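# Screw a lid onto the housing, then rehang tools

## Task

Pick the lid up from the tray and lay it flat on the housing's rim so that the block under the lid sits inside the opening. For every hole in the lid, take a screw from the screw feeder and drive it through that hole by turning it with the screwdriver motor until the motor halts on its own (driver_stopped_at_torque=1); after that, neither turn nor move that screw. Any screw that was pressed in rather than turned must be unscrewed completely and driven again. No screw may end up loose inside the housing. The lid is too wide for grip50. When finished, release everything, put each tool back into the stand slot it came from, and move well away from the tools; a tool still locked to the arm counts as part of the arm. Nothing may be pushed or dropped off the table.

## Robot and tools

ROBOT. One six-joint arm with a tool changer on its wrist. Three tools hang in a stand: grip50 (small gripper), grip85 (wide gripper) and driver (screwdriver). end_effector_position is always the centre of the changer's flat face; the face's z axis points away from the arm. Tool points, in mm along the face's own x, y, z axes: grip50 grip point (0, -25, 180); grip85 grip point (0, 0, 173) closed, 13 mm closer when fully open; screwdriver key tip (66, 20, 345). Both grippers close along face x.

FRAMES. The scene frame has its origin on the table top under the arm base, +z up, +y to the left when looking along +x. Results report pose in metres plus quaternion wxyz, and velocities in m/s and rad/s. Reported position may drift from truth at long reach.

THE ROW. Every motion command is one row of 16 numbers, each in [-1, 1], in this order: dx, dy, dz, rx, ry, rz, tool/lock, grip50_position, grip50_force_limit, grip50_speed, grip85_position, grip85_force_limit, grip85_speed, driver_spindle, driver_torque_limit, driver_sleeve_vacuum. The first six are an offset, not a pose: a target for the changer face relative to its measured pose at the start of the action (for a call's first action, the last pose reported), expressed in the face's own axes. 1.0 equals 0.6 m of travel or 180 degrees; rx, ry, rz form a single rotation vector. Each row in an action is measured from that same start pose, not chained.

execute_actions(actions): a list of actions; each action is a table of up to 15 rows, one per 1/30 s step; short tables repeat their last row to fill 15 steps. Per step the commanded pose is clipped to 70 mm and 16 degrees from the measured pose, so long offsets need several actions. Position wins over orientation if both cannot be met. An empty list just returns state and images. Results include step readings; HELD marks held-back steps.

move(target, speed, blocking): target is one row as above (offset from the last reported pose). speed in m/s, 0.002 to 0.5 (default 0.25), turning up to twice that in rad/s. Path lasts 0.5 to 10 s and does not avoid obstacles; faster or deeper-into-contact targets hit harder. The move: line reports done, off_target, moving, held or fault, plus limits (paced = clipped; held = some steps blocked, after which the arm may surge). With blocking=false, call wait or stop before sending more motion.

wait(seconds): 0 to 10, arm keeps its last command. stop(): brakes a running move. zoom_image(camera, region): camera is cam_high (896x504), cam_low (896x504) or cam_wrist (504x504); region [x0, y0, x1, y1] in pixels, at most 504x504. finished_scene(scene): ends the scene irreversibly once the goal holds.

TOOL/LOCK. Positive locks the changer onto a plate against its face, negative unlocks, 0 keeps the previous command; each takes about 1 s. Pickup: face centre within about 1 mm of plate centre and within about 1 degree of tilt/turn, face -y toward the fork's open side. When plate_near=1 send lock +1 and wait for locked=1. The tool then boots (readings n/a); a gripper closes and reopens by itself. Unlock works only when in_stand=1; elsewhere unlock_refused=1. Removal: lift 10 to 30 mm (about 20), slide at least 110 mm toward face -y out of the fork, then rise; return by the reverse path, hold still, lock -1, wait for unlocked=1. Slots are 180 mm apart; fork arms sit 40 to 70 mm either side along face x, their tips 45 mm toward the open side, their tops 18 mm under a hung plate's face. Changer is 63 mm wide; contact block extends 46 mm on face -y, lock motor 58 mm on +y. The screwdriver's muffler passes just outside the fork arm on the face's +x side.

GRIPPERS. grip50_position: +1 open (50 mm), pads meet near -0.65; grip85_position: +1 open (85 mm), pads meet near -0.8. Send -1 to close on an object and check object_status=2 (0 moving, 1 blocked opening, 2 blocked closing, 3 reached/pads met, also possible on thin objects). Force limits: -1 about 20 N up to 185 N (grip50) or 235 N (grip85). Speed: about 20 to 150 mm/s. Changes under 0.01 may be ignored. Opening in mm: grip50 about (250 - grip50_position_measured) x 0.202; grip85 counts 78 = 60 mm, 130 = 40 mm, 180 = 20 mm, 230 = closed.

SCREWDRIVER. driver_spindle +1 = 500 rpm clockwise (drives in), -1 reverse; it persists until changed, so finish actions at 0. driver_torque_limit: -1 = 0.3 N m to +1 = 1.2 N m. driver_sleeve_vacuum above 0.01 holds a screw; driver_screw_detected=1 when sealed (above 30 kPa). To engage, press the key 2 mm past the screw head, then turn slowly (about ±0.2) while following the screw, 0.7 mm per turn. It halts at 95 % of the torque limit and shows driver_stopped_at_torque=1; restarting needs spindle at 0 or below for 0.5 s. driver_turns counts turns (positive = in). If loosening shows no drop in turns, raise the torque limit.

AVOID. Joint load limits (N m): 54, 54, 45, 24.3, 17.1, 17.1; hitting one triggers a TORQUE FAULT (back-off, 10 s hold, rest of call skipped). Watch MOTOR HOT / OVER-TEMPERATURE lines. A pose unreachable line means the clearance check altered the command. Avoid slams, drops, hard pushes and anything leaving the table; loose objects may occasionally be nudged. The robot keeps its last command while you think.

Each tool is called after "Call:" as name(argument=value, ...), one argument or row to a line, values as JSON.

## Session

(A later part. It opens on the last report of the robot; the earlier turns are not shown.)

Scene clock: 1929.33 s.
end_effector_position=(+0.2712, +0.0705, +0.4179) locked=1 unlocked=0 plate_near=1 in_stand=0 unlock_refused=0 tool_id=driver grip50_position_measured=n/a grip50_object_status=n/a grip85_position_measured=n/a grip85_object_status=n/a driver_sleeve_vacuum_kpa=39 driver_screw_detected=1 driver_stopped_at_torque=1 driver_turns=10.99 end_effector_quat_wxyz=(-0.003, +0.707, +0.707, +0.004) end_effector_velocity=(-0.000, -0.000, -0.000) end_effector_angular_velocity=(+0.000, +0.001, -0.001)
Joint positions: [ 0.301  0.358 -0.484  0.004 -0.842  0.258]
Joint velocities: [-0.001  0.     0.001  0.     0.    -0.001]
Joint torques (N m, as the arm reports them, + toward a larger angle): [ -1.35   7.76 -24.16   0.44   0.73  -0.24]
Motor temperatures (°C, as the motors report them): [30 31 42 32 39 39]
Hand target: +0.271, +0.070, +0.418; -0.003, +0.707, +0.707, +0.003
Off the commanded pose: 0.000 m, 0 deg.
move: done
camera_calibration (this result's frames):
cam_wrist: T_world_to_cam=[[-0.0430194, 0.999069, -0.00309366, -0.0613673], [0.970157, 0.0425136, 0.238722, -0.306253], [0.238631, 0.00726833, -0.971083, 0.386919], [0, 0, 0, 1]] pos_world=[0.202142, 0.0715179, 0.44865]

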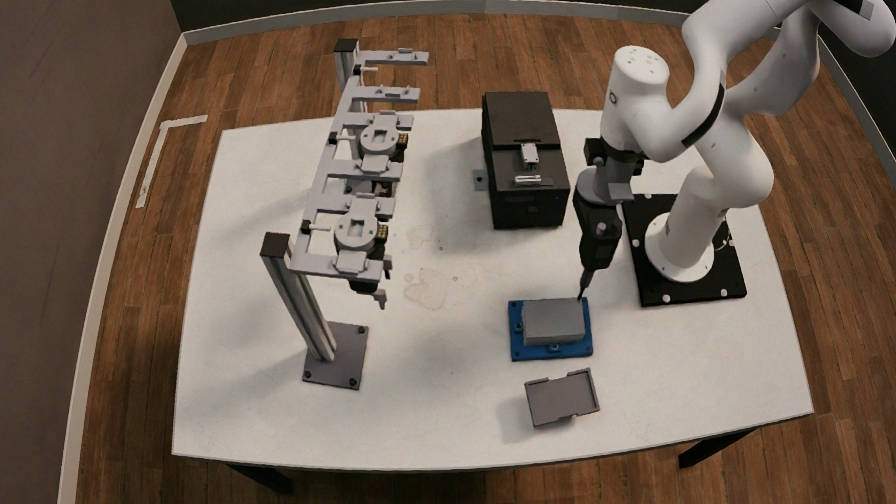

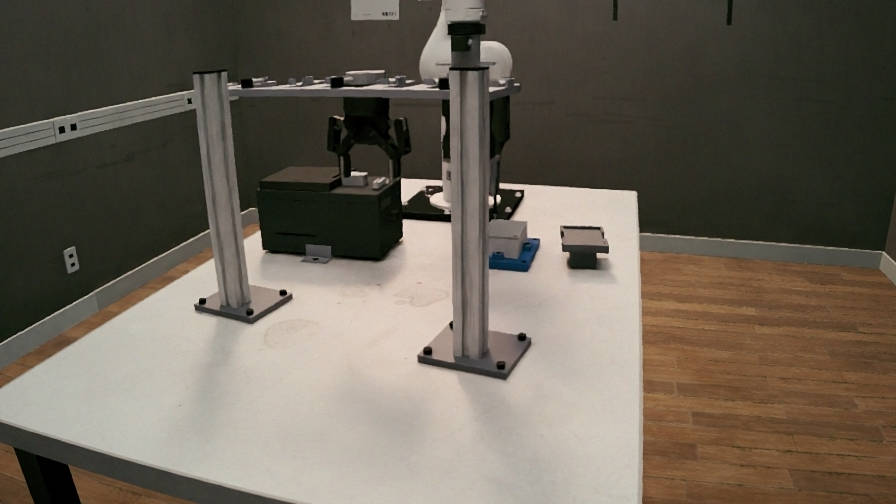

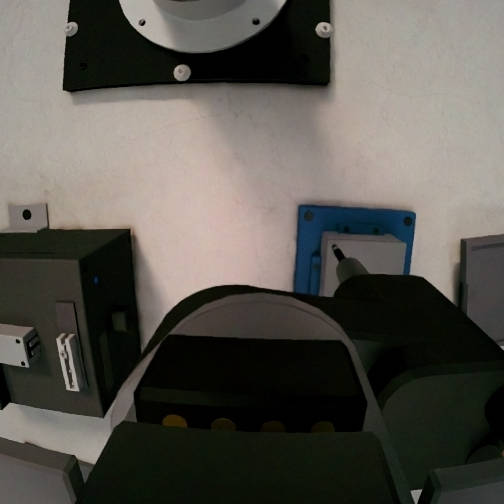

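Call:
move(
  target=[0,0,0.0025,0,0,0,0,0,0,0,0,0,0,0,0,0.5],
  speed=0.003,
)

Call:
zoom_image(
  camera="cam_low",
  region=[485,200,515,230],
)

Call:
zoom_image(
  camera="cam_wrist",
  region=[315,225,355,265],
)

Scene clock: 1946.83 s.
end_effector_position=(+0.2712, +0.0705, +0.4164) locked=1 unlocked=0 plate_near=1 in_stand=0 unlock_refused=0 tool_id=driver grip50_position_measured=n/a grip50_object_status=n/a grip85_position_measured=n/a grip85_object_status=n/a driver_sleeve_vacuum_kpa=39 driver_screw_detected=1 driver_stopped_at_torque=1 driver_turns=10.99 end_effector_quat_wxyz=(-0.003, +0.707, +0.707, +0.003) end_effector_velocity=(+0.000, +0.000, -0.000) end_effector_angular_velocity=(+0.001, -0.001, +0.000)
Joint positions: [ 0.301  0.356 -0.482  0.004 -0.837  0.258]
Joint velocities: [ 0.    -0.     0.001  0.     0.002 -0.   ]
Joint torques (N m, as the arm reports them, + toward a larger angle): [ -1.71   7.73 -23.43   0.45   0.59  -0.28]
Motor temperatures (°C, as the motors report them): [30 30 41 32 39 39]
Hand target: +0.271, +0.070, +0.416; -0.003, +0.707, +0.707, +0.004
Off the commanded pose: 0.000 m, 0 deg.
move: done
camera_calibration (this result's frames):
cam_wrist: T_world_to_cam=[[-0.0430216, 0.999069, -0.00310823, -0.0613742], [0.970169, 0.0425196, 0.238673, -0.305878], [0.238583, 0.0072526, -0.971095, 0.385506], [0, 0, 0, 1]] pos_world=[0.202137, 0.071527, 0.447177]

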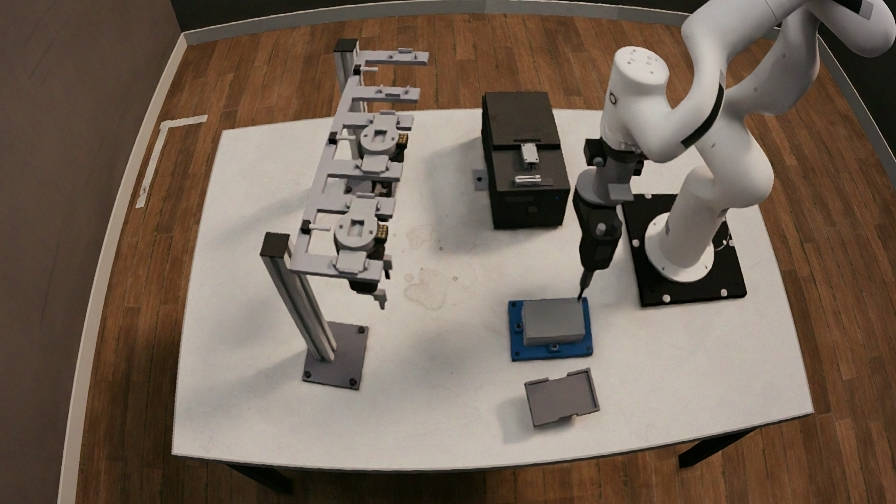

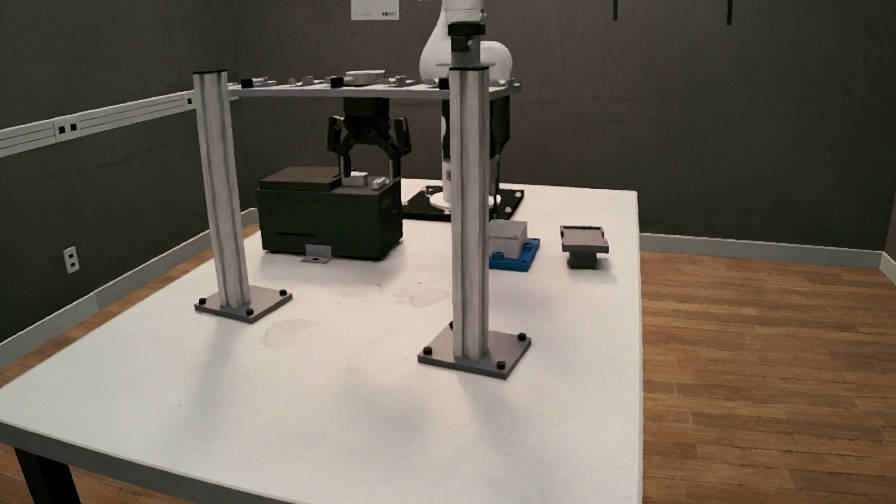

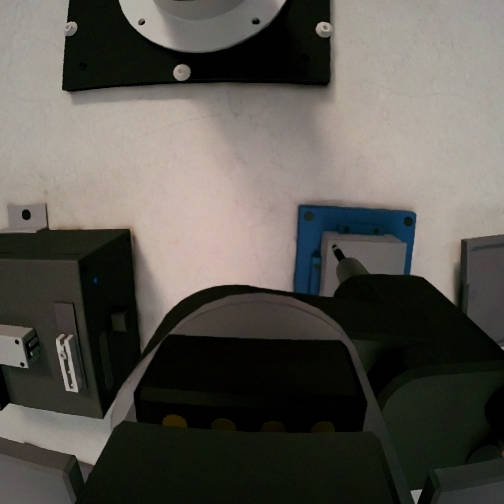

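Region (485, 200, 515, 230) of cam_low's 896x504 image, scaled by 16.800, with more detail than that image has.

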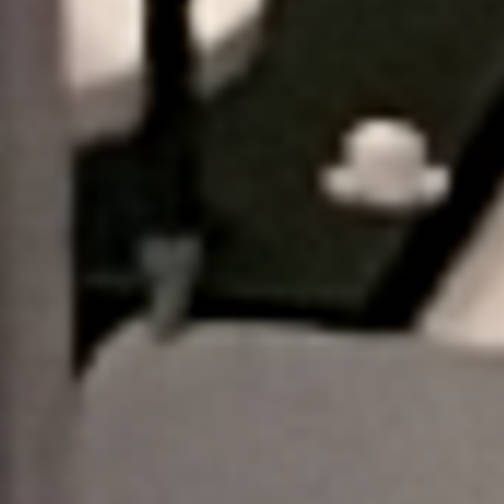

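Region (315, 225, 355, 265) of cam_wrist's 504x504 image, scaled by 12.600, with more detail than that image has.

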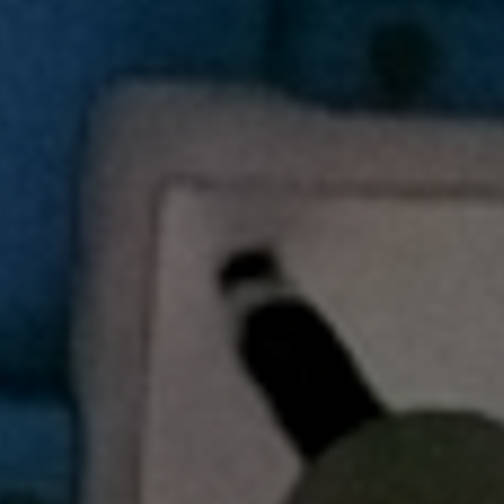

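Call:
move(
  target=[0,0,-0.0125,0,0,0,0,0,0,0,0,0,0,0,0,0.5],
  speed=0.008,
)

Call:
move(
  target=[0,-0.0018,0,0,0,0,0,0,0,0,0,0,0,0,0,0.5],
  speed=0.003,
)

Call:
zoom_image(
  camera="cam_wrist",
  region=[315,225,355,265],
)

Call:
zoom_image(
  camera="cam_high",
  region=[560,280,600,310],
)

Call:
zoom_image(
  camera="cam_low",
  region=[485,200,515,230],
)

Scene clock: 1996.03 s.
end_effector_position=(+0.2712, +0.0704, +0.4238) locked=1 unlocked=0 plate_near=1 in_stand=0 unlock_refused=0 tool_id=driver grip50_position_measured=n/a grip50_object_status=n/a grip85_position_measured=n/a grip85_object_status=n/a driver_sleeve_vacuum_kpa=39 driver_screw_detected=1 driver_stopped_at_torque=1 driver_turns=10.99 end_effector_quat_wxyz=(-0.003, +0.707, +0.707, +0.003) end_effector_velocity=(-0.001, +0.000, +0.001) end_effector_angular_velocity=(-0.001, +0.001, +0.001)
Joint positions: [ 0.3    0.366 -0.493  0.004 -0.858  0.258]
Joint velocities: [ 0.001  0.002 -0.001 -0.    -0.004 -0.   ]
Joint torques (N m, as the arm reports them, + toward a larger angle): [ -2.34   9.91 -25.69   0.77   0.62  -0.29]
Motor temperatures (°C, as the motors report them): [30 30 41 32 39 39]
Hand target: +0.271, +0.070, +0.424; -0.003, +0.707, +0.707, +0.003
Off the commanded pose: 0.000 m, 0 deg.
move: done
camera_calibration (this result's frames):
cam_wrist: T_world_to_cam=[[-0.0430493, 0.999068, -0.00309121, -0.0612978], [0.970172, 0.0425426, 0.238655, -0.307642], [0.238564, 0.00727494, -0.971099, 0.392746], [0, 0, 0, 1]] pos_world=[0.202132, 0.0714713, 0.454626]

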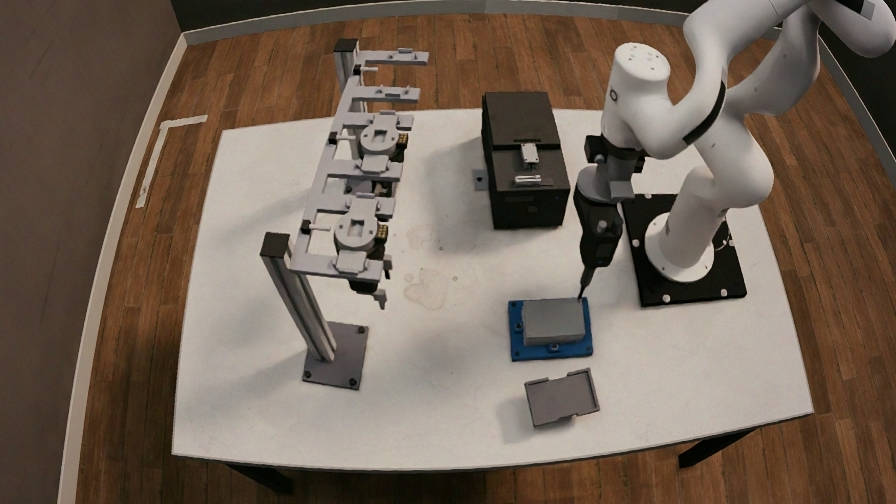

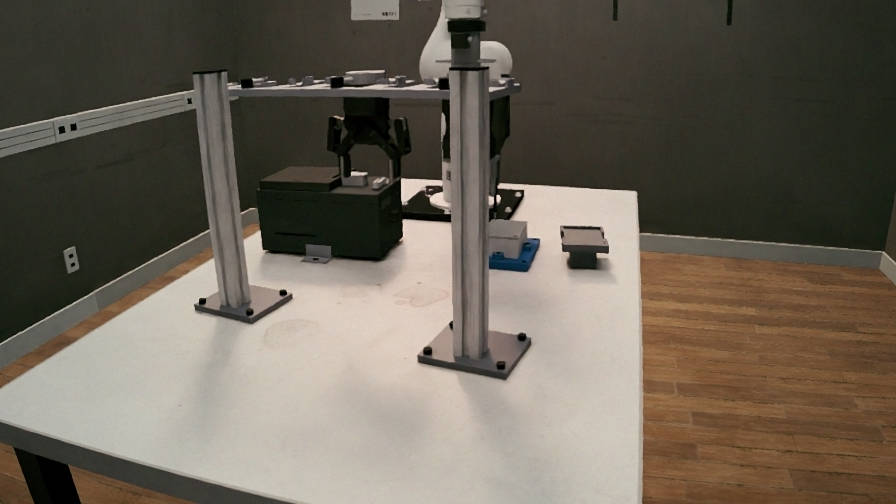

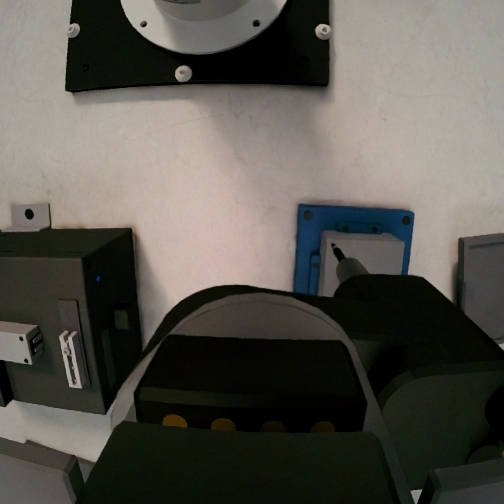

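Scene clock: 1996.73 s.
end_effector_position=(+0.2701, +0.0704, +0.4238) locked=1 unlocked=0 plate_near=1 in_stand=0 unlock_refused=0 tool_id=driver grip50_position_measured=n/a grip50_object_status=n/a grip85_position_measured=n/a grip85_object_status=n/a driver_sleeve_vacuum_kpa=39 driver_screw_detected=1 driver_stopped_at_torque=1 driver_turns=10.99 end_effector_quat_wxyz=(-0.003, +0.707, +0.707, +0.003) end_effector_velocity=(+0.000, +0.000, +0.000) end_effector_angular_velocity=(+0.001, -0.002, -0.000)
Joint positions: [ 0.301  0.37  -0.491  0.004 -0.86   0.259]
Joint velocities: [-0.     0.001  0.     0.     0.002  0.   ]
Joint torques (N m, as the arm reports them, + toward a larger angle): [ -1.21   9.59 -25.55   0.89   0.72  -0.32]
Motor temperatures (°C, as the motors report them): [30 30 41 32 39 39]
Hand target: +0.270, +0.070, +0.424; -0.003, +0.707, +0.707, +0.003
Off the commanded pose: 0.000 m, 0 deg.
move: done
camera_calibration (this result's frames):
cam_wrist: T_world_to_cam=[[-0.0430529, 0.999068, -0.00308965, -0.0613449], [0.970174, 0.0425458, 0.238648, -0.306601], [0.238557, 0.00727699, -0.971101, 0.393003], [0, 0, 0, 1]] pos_world=[0.201062, 0.0714725, 0.454626]

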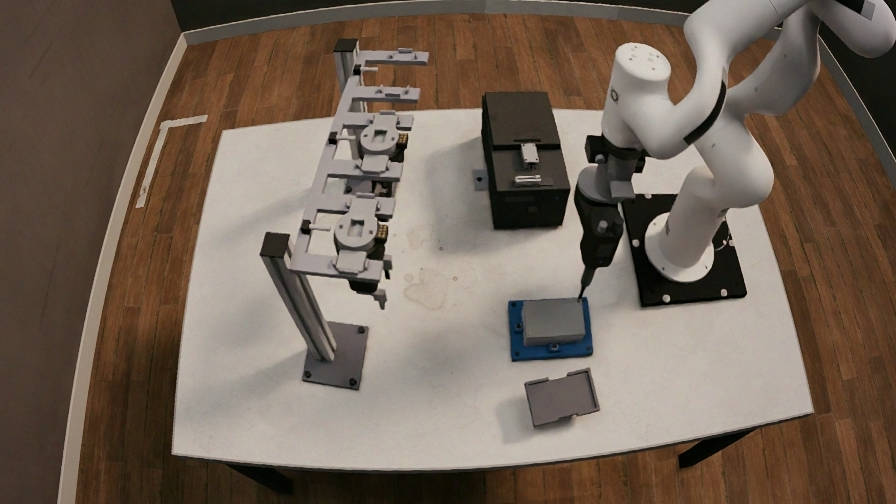

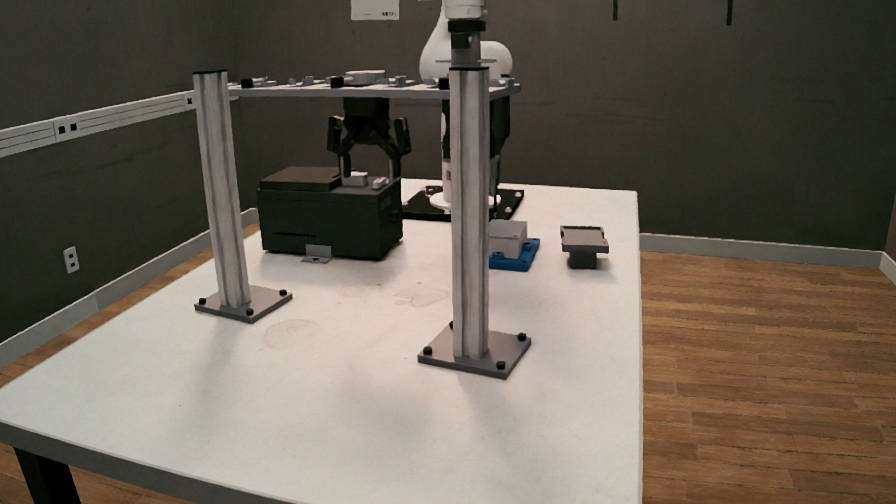

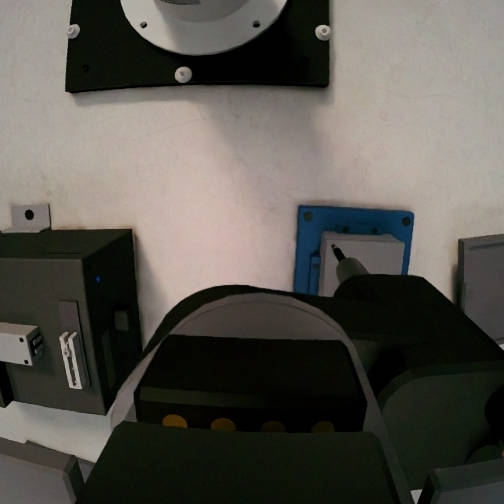

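Region (315, 225, 355, 265) of cam_wrist's 504x504 image, scaled by 12.600, with more detail than that image has.

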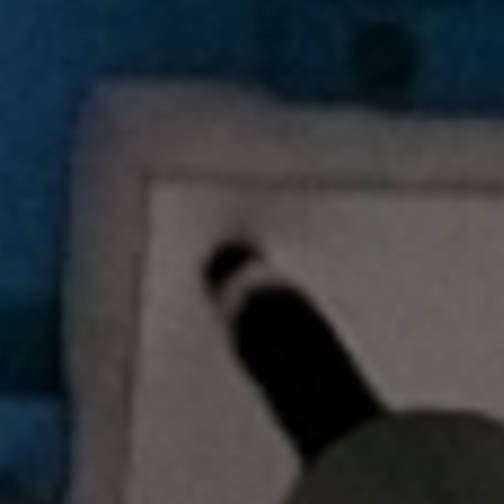

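Region (560, 280, 600, 310) of cam_high's 896x504 image, scaled by 12.600, with more detail than that image has; it fills the top 378 rows of this view, and the rest is white.

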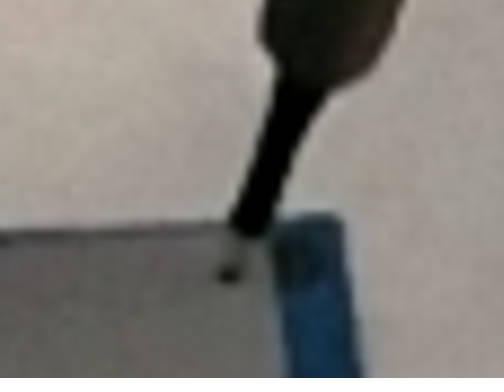

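Region (485, 200, 515, 230) of cam_low's 896x504 image, scaled by 16.800, with more detail than that image has.

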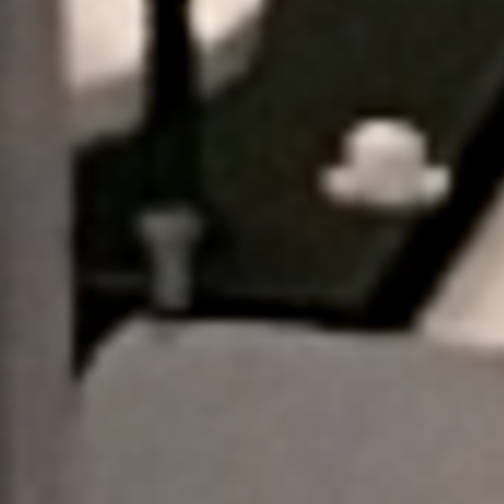

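Call:
move(
  target=[-0.0014,0,0,0,0,0,0,0,0,0,0,0,0,0,0,0.5],
  speed=0.003,
)

Call:
move(
  target=[0,0,0.011,0,0,0,0,0,0,0,0,0,0,0,0,0.5],
  speed=0.003,
)

Call:
zoom_image(
  camera="cam_low",
  region=[485,200,515,230],
)

Call:
zoom_image(
  camera="cam_wrist",
  region=[315,225,355,265],
)

Scene clock: 2021.00 s.
end_effector_position=(+0.2701, +0.0696, +0.4238) locked=1 unlocked=0 plate_near=1 in_stand=0 unlock_refused=0 tool_id=driver grip50_position_measured=n/a grip50_object_status=n/a grip85_position_measured=n/a grip85_object_status=n/a driver_sleeve_vacuum_kpa=39 driver_screw_detected=1 driver_stopped_at_torque=1 driver_turns=10.99 end_effector_quat_wxyz=(-0.003, +0.707, +0.707, +0.003) end_effector_velocity=(-0.000, -0.000, -0.000) end_effector_angular_velocity=(-0.000, +0.001, +0.001)
Joint positions: [ 0.299  0.37  -0.49   0.004 -0.86   0.256]
Joint velocities: [-0.    -0.     0.     0.    -0.001 -0.001]
Joint torques (N m, as the arm reports them, + toward a larger angle): [ -1.23  10.32 -25.39   0.74   0.61  -0.19]
Motor temperatures (°C, as the motors report them): [30 30 41 32 39 39]
Hand target: +0.270, +0.070, +0.424; -0.003, +0.707, +0.707, +0.003
Off the commanded pose: 0.000 m, 0 deg.
move: done
camera_calibration (this result's frames):
cam_wrist: T_world_to_cam=[[-0.0430487, 0.999068, -0.00309496, -0.0605131], [0.970173, 0.042543, 0.238652, -0.306565], [0.238561, 0.00727101, -0.9711, 0.393002], [0, 0, 0, 1]] pos_world=[0.201061, 0.0706414, 0.454619]

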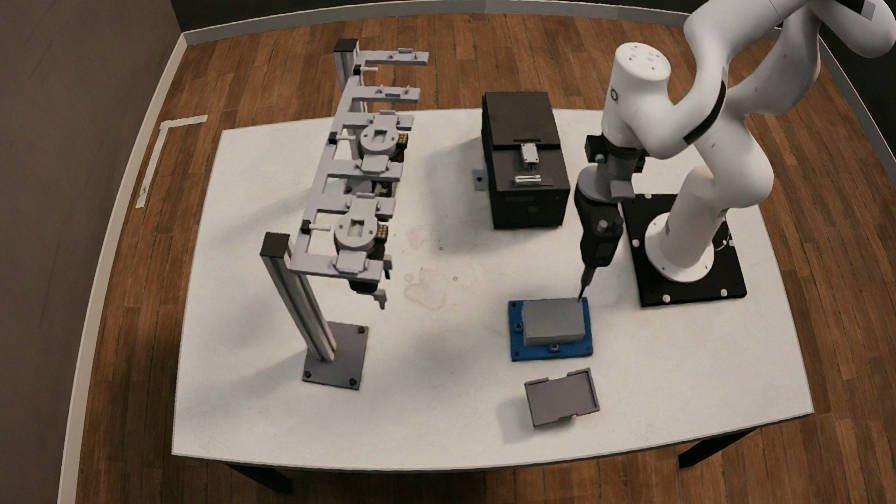

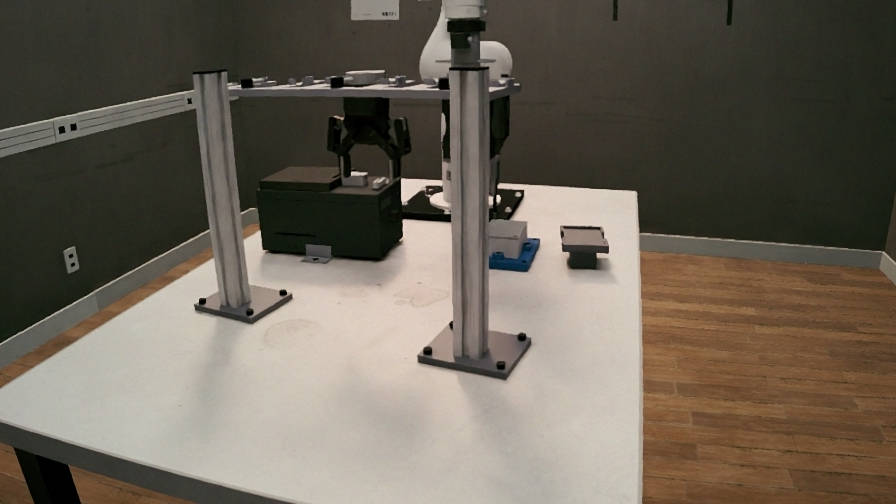

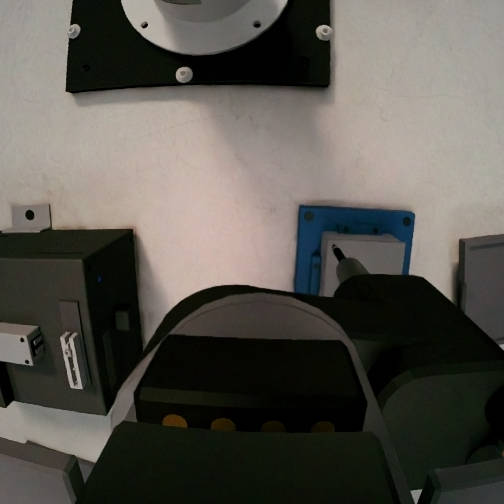

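Scene clock: 2023.43 s.
end_effector_position=(+0.2701, +0.0697, +0.4172) locked=1 unlocked=0 plate_near=1 in_stand=0 unlock_refused=0 tool_id=driver grip50_position_measured=n/a grip50_object_status=n/a grip85_position_measured=n/a grip85_object_status=n/a driver_sleeve_vacuum_kpa=39 driver_screw_detected=1 driver_stopped_at_torque=1 driver_turns=10.99 end_effector_quat_wxyz=(-0.003, +0.707, +0.707, +0.003) end_effector_velocity=(-0.000, +0.000, -0.000) end_effector_angular_velocity=(-0.000, -0.000, +0.003)
Joint positions: [ 0.299  0.362 -0.48   0.004 -0.841  0.256]
Joint velocities: [ 0.002 -0.     0.    -0.001  0.001 -0.   ]
Joint torques (N m, as the arm reports them, + toward a larger angle): [ -1.85  10.48 -25.75   0.61   0.65  -0.3 ]
Motor temperatures (°C, as the motors report them): [30 30 41 32 39 39]
Hand target: +0.270, +0.070, +0.417; -0.003, +0.707, +0.707, +0.003
Off the commanded pose: 0.000 m, 0 deg.
move: done
camera_calibration (this result's frames):
cam_wrist: T_world_to_cam=[[-0.0430253, 0.999069, -0.00311846, -0.060575], [0.970176, 0.0425259, 0.238642, -0.30499], [0.238552, 0.00724218, -0.971103, 0.386611], [0, 0, 0, 1]] pos_world=[0.201061, 0.0706887, 0.448033]

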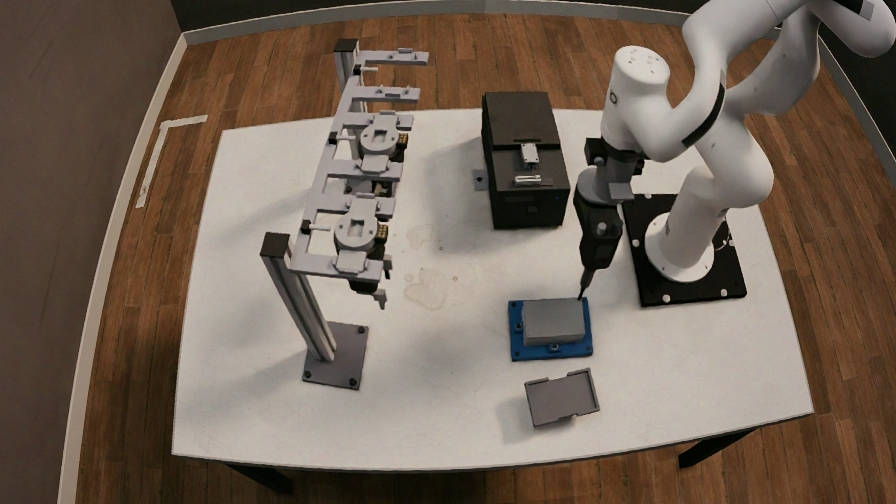

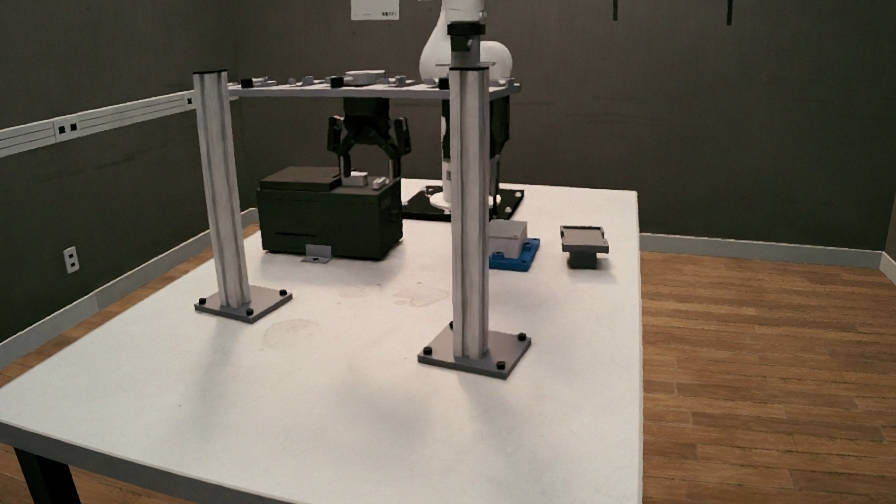

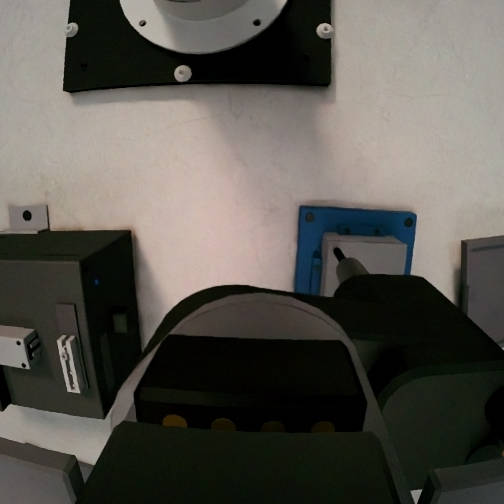

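Region (485, 200, 515, 230) of cam_low's 896x504 image, scaled by 16.800, with more detail than that image has.

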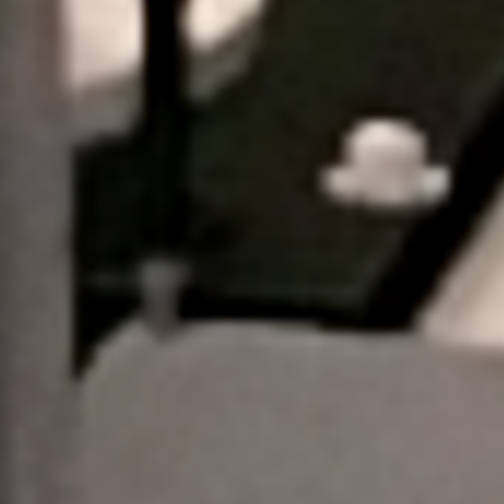

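Region (315, 225, 355, 265) of cam_wrist's 504x504 image, scaled by 12.600, with more detail than that image has.

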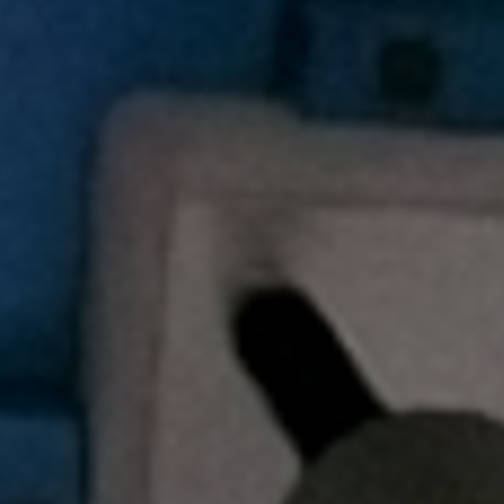

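Call:
execute_actions(
  actions=[
    [[0,0,0.0012,0,0,0,0,0,0,0,0,0,0,0.1,0,0.5]],
    [[0,0,0.0012,0,0,0,0,0,0,0,0,0,0,0.1,0,0.5]],
    [[0,0,0.0012,0,0,0,0,0,0,0,0,0,0,0.1,0,0.5]],
    [[0,0,0.0009,0,0,0,0,0,0,0,0,0,0,0.15,0,0.5]],
    [[0,0,0.0008,0,0,0,0,0,0,0,0,0,0,0.15,0,0.5]],
    [[0,0,0.0008,0,0,0,0,0,0,0,0,0,0,0.15,0,0.5]],
    [[0,0,0.0008,0,0,0,0,0,0,0,0,0,0,0.15,0,0.5]],
    [[0,0,0,0,0,0,0,0,0,0,0,0,0,0,0,0.5]],
  ],
)

Call:
zoom_image(
  camera="cam_low",
  region=[485,200,515,230],
)

Scene clock: 2044.17 s.
end_effector_position=(+0.2701, +0.0697, +0.4131) locked=1 unlocked=0 plate_near=1 in_stand=0 unlock_refused=0 tool_id=driver grip50_position_measured=n/a grip50_object_status=n/a grip85_position_measured=n/a grip85_object_status=n/a driver_sleeve_vacuum_kpa=40 driver_screw_detected=1 driver_stopped_at_torque=0 driver_turns=14.73 end_effector_quat_wxyz=(-0.003, +0.707, +0.707, +0.003) end_effector_velocity=(+0.000, +0.000, +0.000) end_effector_angular_velocity=(-0.000, +0.000, -0.000)
Joint positions: [ 0.299  0.356 -0.474  0.004 -0.83   0.256]
Joint velocities: [ 0.    -0.    -0.     0.    -0.001  0.   ]
Joint torques (N m, as the arm reports them, + toward a larger angle): [ -1.53   9.24 -24.46   0.44   1.12  -0.14]
Motor temperatures (°C, as the motors report them): [30 30 42 32 39 39]
Hand target: +0.270, +0.070, +0.413; -0.003, +0.707, +0.707, +0.003
Off the commanded pose: 0.000 m, 0 deg.
Step readings (end_effector_position; steps 1 to 15: 1st action; 16 to 30: 2nd action; 31 to 45: 3rd action; 46 to 60: 4th action; 61 to 75: 5th action; 76 to 90: 6th action; 91 to 105: 7th action; 106 to 120: 8th action):
0: (+0.2701, +0.0697, +0.4172)
1: (+0.2701, +0.0697, +0.4172)
2: (+0.2702, +0.0697, +0.4171)
4: (+0.2701, +0.0697, +0.4168)
8: (+0.2701, +0.0697, +0.4165)
15: (+0.2701, +0.0697, +0.4165)
16: (+0.2701, +0.0697, +0.4165)
17: (+0.2702, +0.0697, +0.4164)
19: (+0.2701, +0.0697, +0.4161)
23: (+0.2701, +0.0697, +0.4158)
30: (+0.2701, +0.0697, +0.4158)
31: (+0.2701, +0.0697, +0.4158)
32: (+0.2702, +0.0697, +0.4157)
34: (+0.2701, +0.0697, +0.4153)
38: (+0.2701, +0.0697, +0.4151)
45: (+0.2701, +0.0697, +0.4151)
46: (+0.2701, +0.0697, +0.4151)
47: (+0.2701, +0.0697, +0.4150)
49: (+0.2701, +0.0697, +0.4147)
53: (+0.2701, +0.0697, +0.4146)
60: (+0.2701, +0.0697, +0.4146)
61: (+0.2701, +0.0697, +0.4146)
62: (+0.2702, +0.0697, +0.4145)
64: (+0.2702, +0.0697, +0.4144)
68: (+0.2701, +0.0697, +0.4142)
75: (+0.2701, +0.0697, +0.4141)
76: (+0.2701, +0.0697, +0.4141)
77: (+0.2701, +0.0697, +0.4140)
79: (+0.2701, +0.0697, +0.4138)
83: (+0.2701, +0.0697, +0.4136)
90: (+0.2701, +0.0697, +0.4136)
91: (+0.2701, +0.0697, +0.4136)
92: (+0.2701, +0.0697, +0.4136)
94: (+0.2701, +0.0697, +0.4133)
98: (+0.2701, +0.0697, +0.4132)
105: (+0.2701, +0.0697, +0.4131)
106: (+0.2701, +0.0697, +0.4131)
107: (+0.2701, +0.0697, +0.4131)
109: (+0.2701, +0.0697, +0.4131)
113: (+0.2701, +0.0697, +0.4131)
120: end_effector_position above
camera_calibration (this result's frames):
cam_wrist: T_world_to_cam=[[-0.0430352, 0.999069, -0.00311202, -0.060625], [0.970197, 0.0425346, 0.238557, -0.303973], [0.238467, 0.00724708, -0.971123, 0.382665], [0, 0, 0, 1]] pos_world=[0.201052, 0.0707247, 0.443942]

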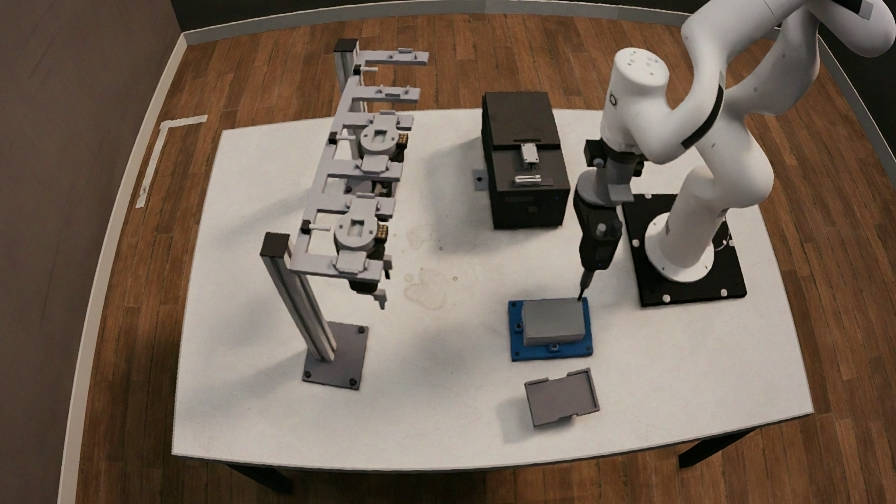

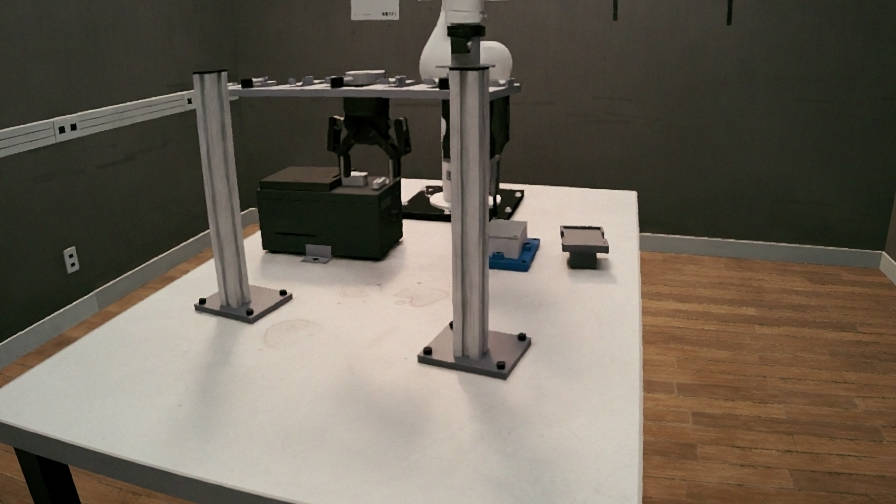

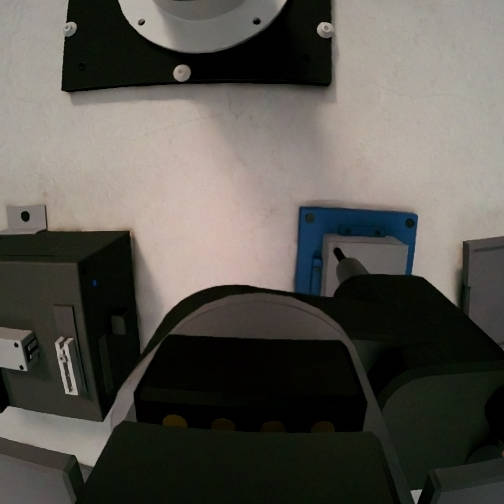

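Region (485, 200, 515, 230) of cam_low's 896x504 image, scaled by 16.800, with more detail than that image has.

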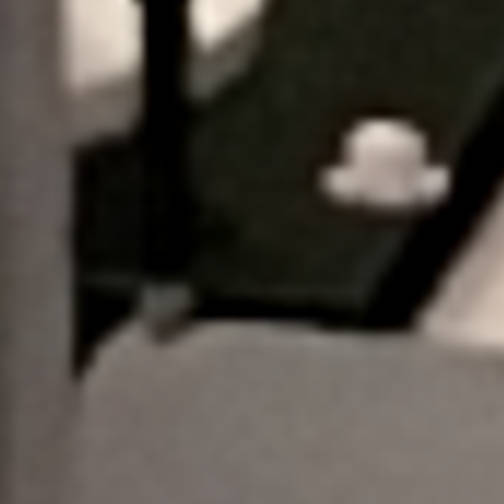

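Call:
execute_actions(
  actions=[
    [[0,0,0.0009,0,0,0,0,0,0,0,0,0,0,0.15,0,0.5]],
    [[0,0,0.0009,0,0,0,0,0,0,0,0,0,0,0.15,0,0.5]],
    [[0,0,0.0009,0,0,0,0,0,0,0,0,0,0,0.15,0,0.5]],
    [[0,0,0.0009,0,0,0,0,0,0,0,0,0,0,0.15,0,0.5]],
    [[0,0,0.0009,0,0,0,0,0,0,0,0,0,0,0.15,0,0.5]],
    [[0,0,0,0,0,0,0,0,0,0,0,0,0,0,0,0.5]],
  ],
)

Call:
zoom_image(
  camera="cam_low",
  region=[485,200,515,230],
)

Scene clock: 2056.60 s.
end_effector_position=(+0.2701, +0.0697, +0.4104) locked=1 unlocked=0 plate_near=1 in_stand=0 unlock_refused=0 tool_id=driver grip50_position_measured=n/a grip50_object_status=n/a grip85_position_measured=n/a grip85_object_status=n/a driver_sleeve_vacuum_kpa=40 driver_screw_detected=1 driver_stopped_at_torque=0 driver_turns=17.83 end_effector_quat_wxyz=(-0.003, +0.707, +0.707, +0.003) end_effector_velocity=(+0.000, +0.000, +0.000) end_effector_angular_velocity=(-0.000, -0.000, -0.001)
Joint positions: [ 0.299  0.352 -0.47   0.004 -0.822  0.256]
Joint velocities: [ 0.     0.    -0.    -0.     0.     0.001]
Joint torques (N m, as the arm reports them, + toward a larger angle): [ -3.21   8.69 -24.66   0.2    1.15  -0.03]
Motor temperatures (°C, as the motors report them): [30 30 42 32 39 39]
Hand target: +0.270, +0.070, +0.410; -0.003, +0.707, +0.707, +0.003
Off the commanded pose: 0.000 m, 0 deg.
Step readings (end_effector_position; steps 1 to 15: 1st action; 16 to 30: 2nd action; 31 to 45: 3rd action; 46 to 60: 4th action; 61 to 75: 5th action; 76 to 90: 6th action):
0: (+0.2701, +0.0697, +0.4131)
1: (+0.2701, +0.0697, +0.4131)
2: (+0.2701, +0.0697, +0.4131)
4: (+0.2701, +0.0697, +0.4128)
8: (+0.2701, +0.0697, +0.4126)
15: (+0.2701, +0.0697, +0.4126)
16: (+0.2701, +0.0697, +0.4126)
17: (+0.2701, +0.0697, +0.4125)
19: (+0.2701, +0.0697, +0.4123)
23: (+0.2701, +0.0697, +0.4121)
30: (+0.2701, +0.0697, +0.4121)
31: (+0.2701, +0.0697, +0.4121)
32: (+0.2701, +0.0697, +0.4120)
34: (+0.2701, +0.0697, +0.4117)
38: (+0.2701, +0.0697, +0.4115)
45: (+0.2701, +0.0697, +0.4115)
46: (+0.2701, +0.0697, +0.4115)
47: (+0.2701, +0.0697, +0.4114)
49: (+0.2701, +0.0697, +0.4112)
53: (+0.2701, +0.0697, +0.4110)
60: (+0.2701, +0.0697, +0.4110)
61: (+0.2701, +0.0697, +0.4110)
62: (+0.2701, +0.0697, +0.4109)
64: (+0.2701, +0.0697, +0.4106)
68: (+0.2701, +0.0697, +0.4105)
75: (+0.2701, +0.0697, +0.4104)
76: (+0.2701, +0.0697, +0.4104)
77: (+0.2701, +0.0697, +0.4104)
79: (+0.2701, +0.0697, +0.4104)
83: (+0.2701, +0.0697, +0.4104)
90: end_effector_position above
camera_calibration (this result's frames):
cam_wrist: T_world_to_cam=[[-0.0430273, 0.999069, -0.00312338, -0.0606488], [0.970198, 0.0425296, 0.238553, -0.303326], [0.238464, 0.007234, -0.971124, 0.380047], [0, 0, 0, 1]] pos_world=[0.201049, 0.0707434, 0.441243]

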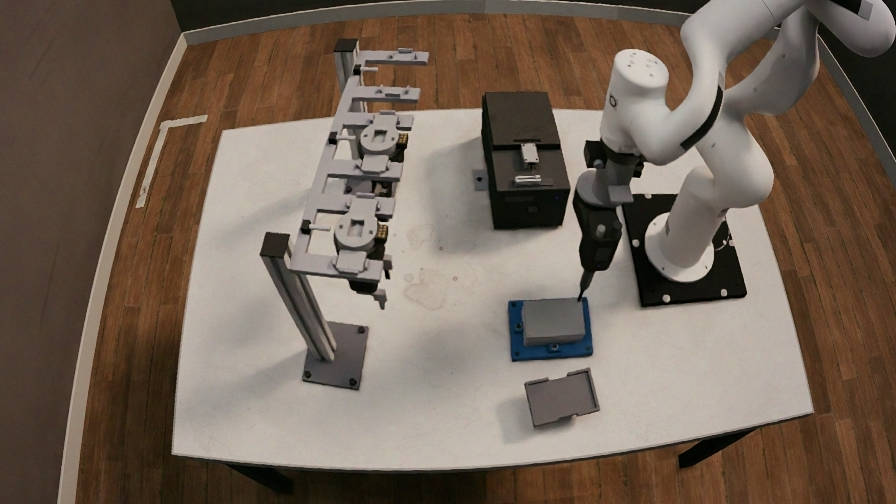

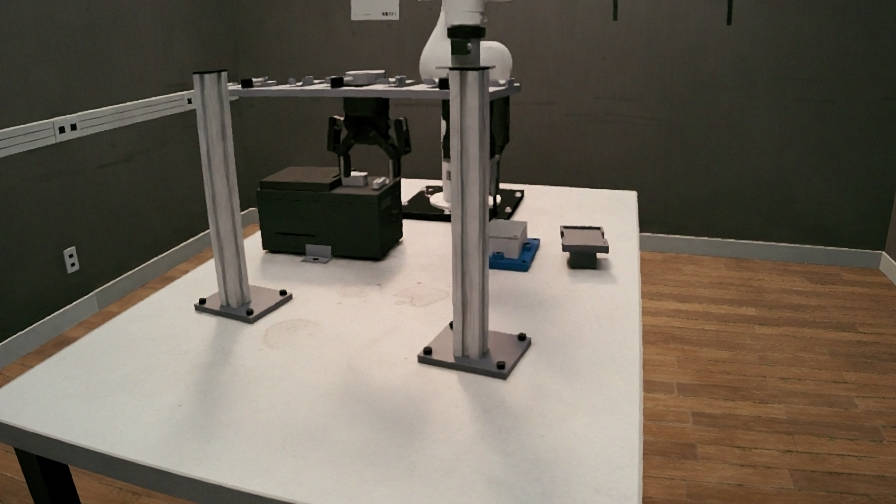

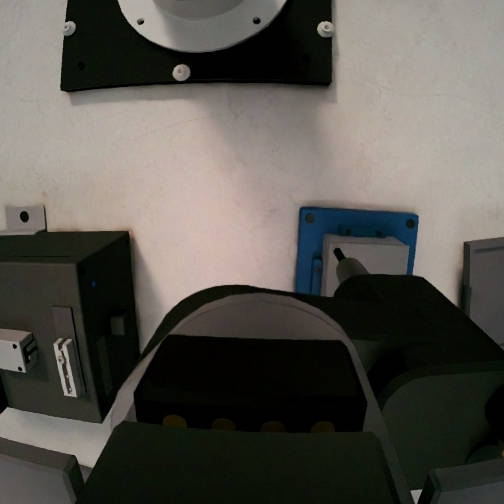

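Region (485, 200, 515, 230) of cam_low's 896x504 image, scaled by 16.800, with more detail than that image has.

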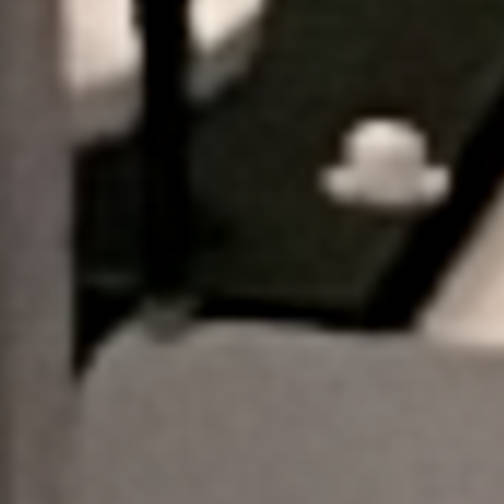

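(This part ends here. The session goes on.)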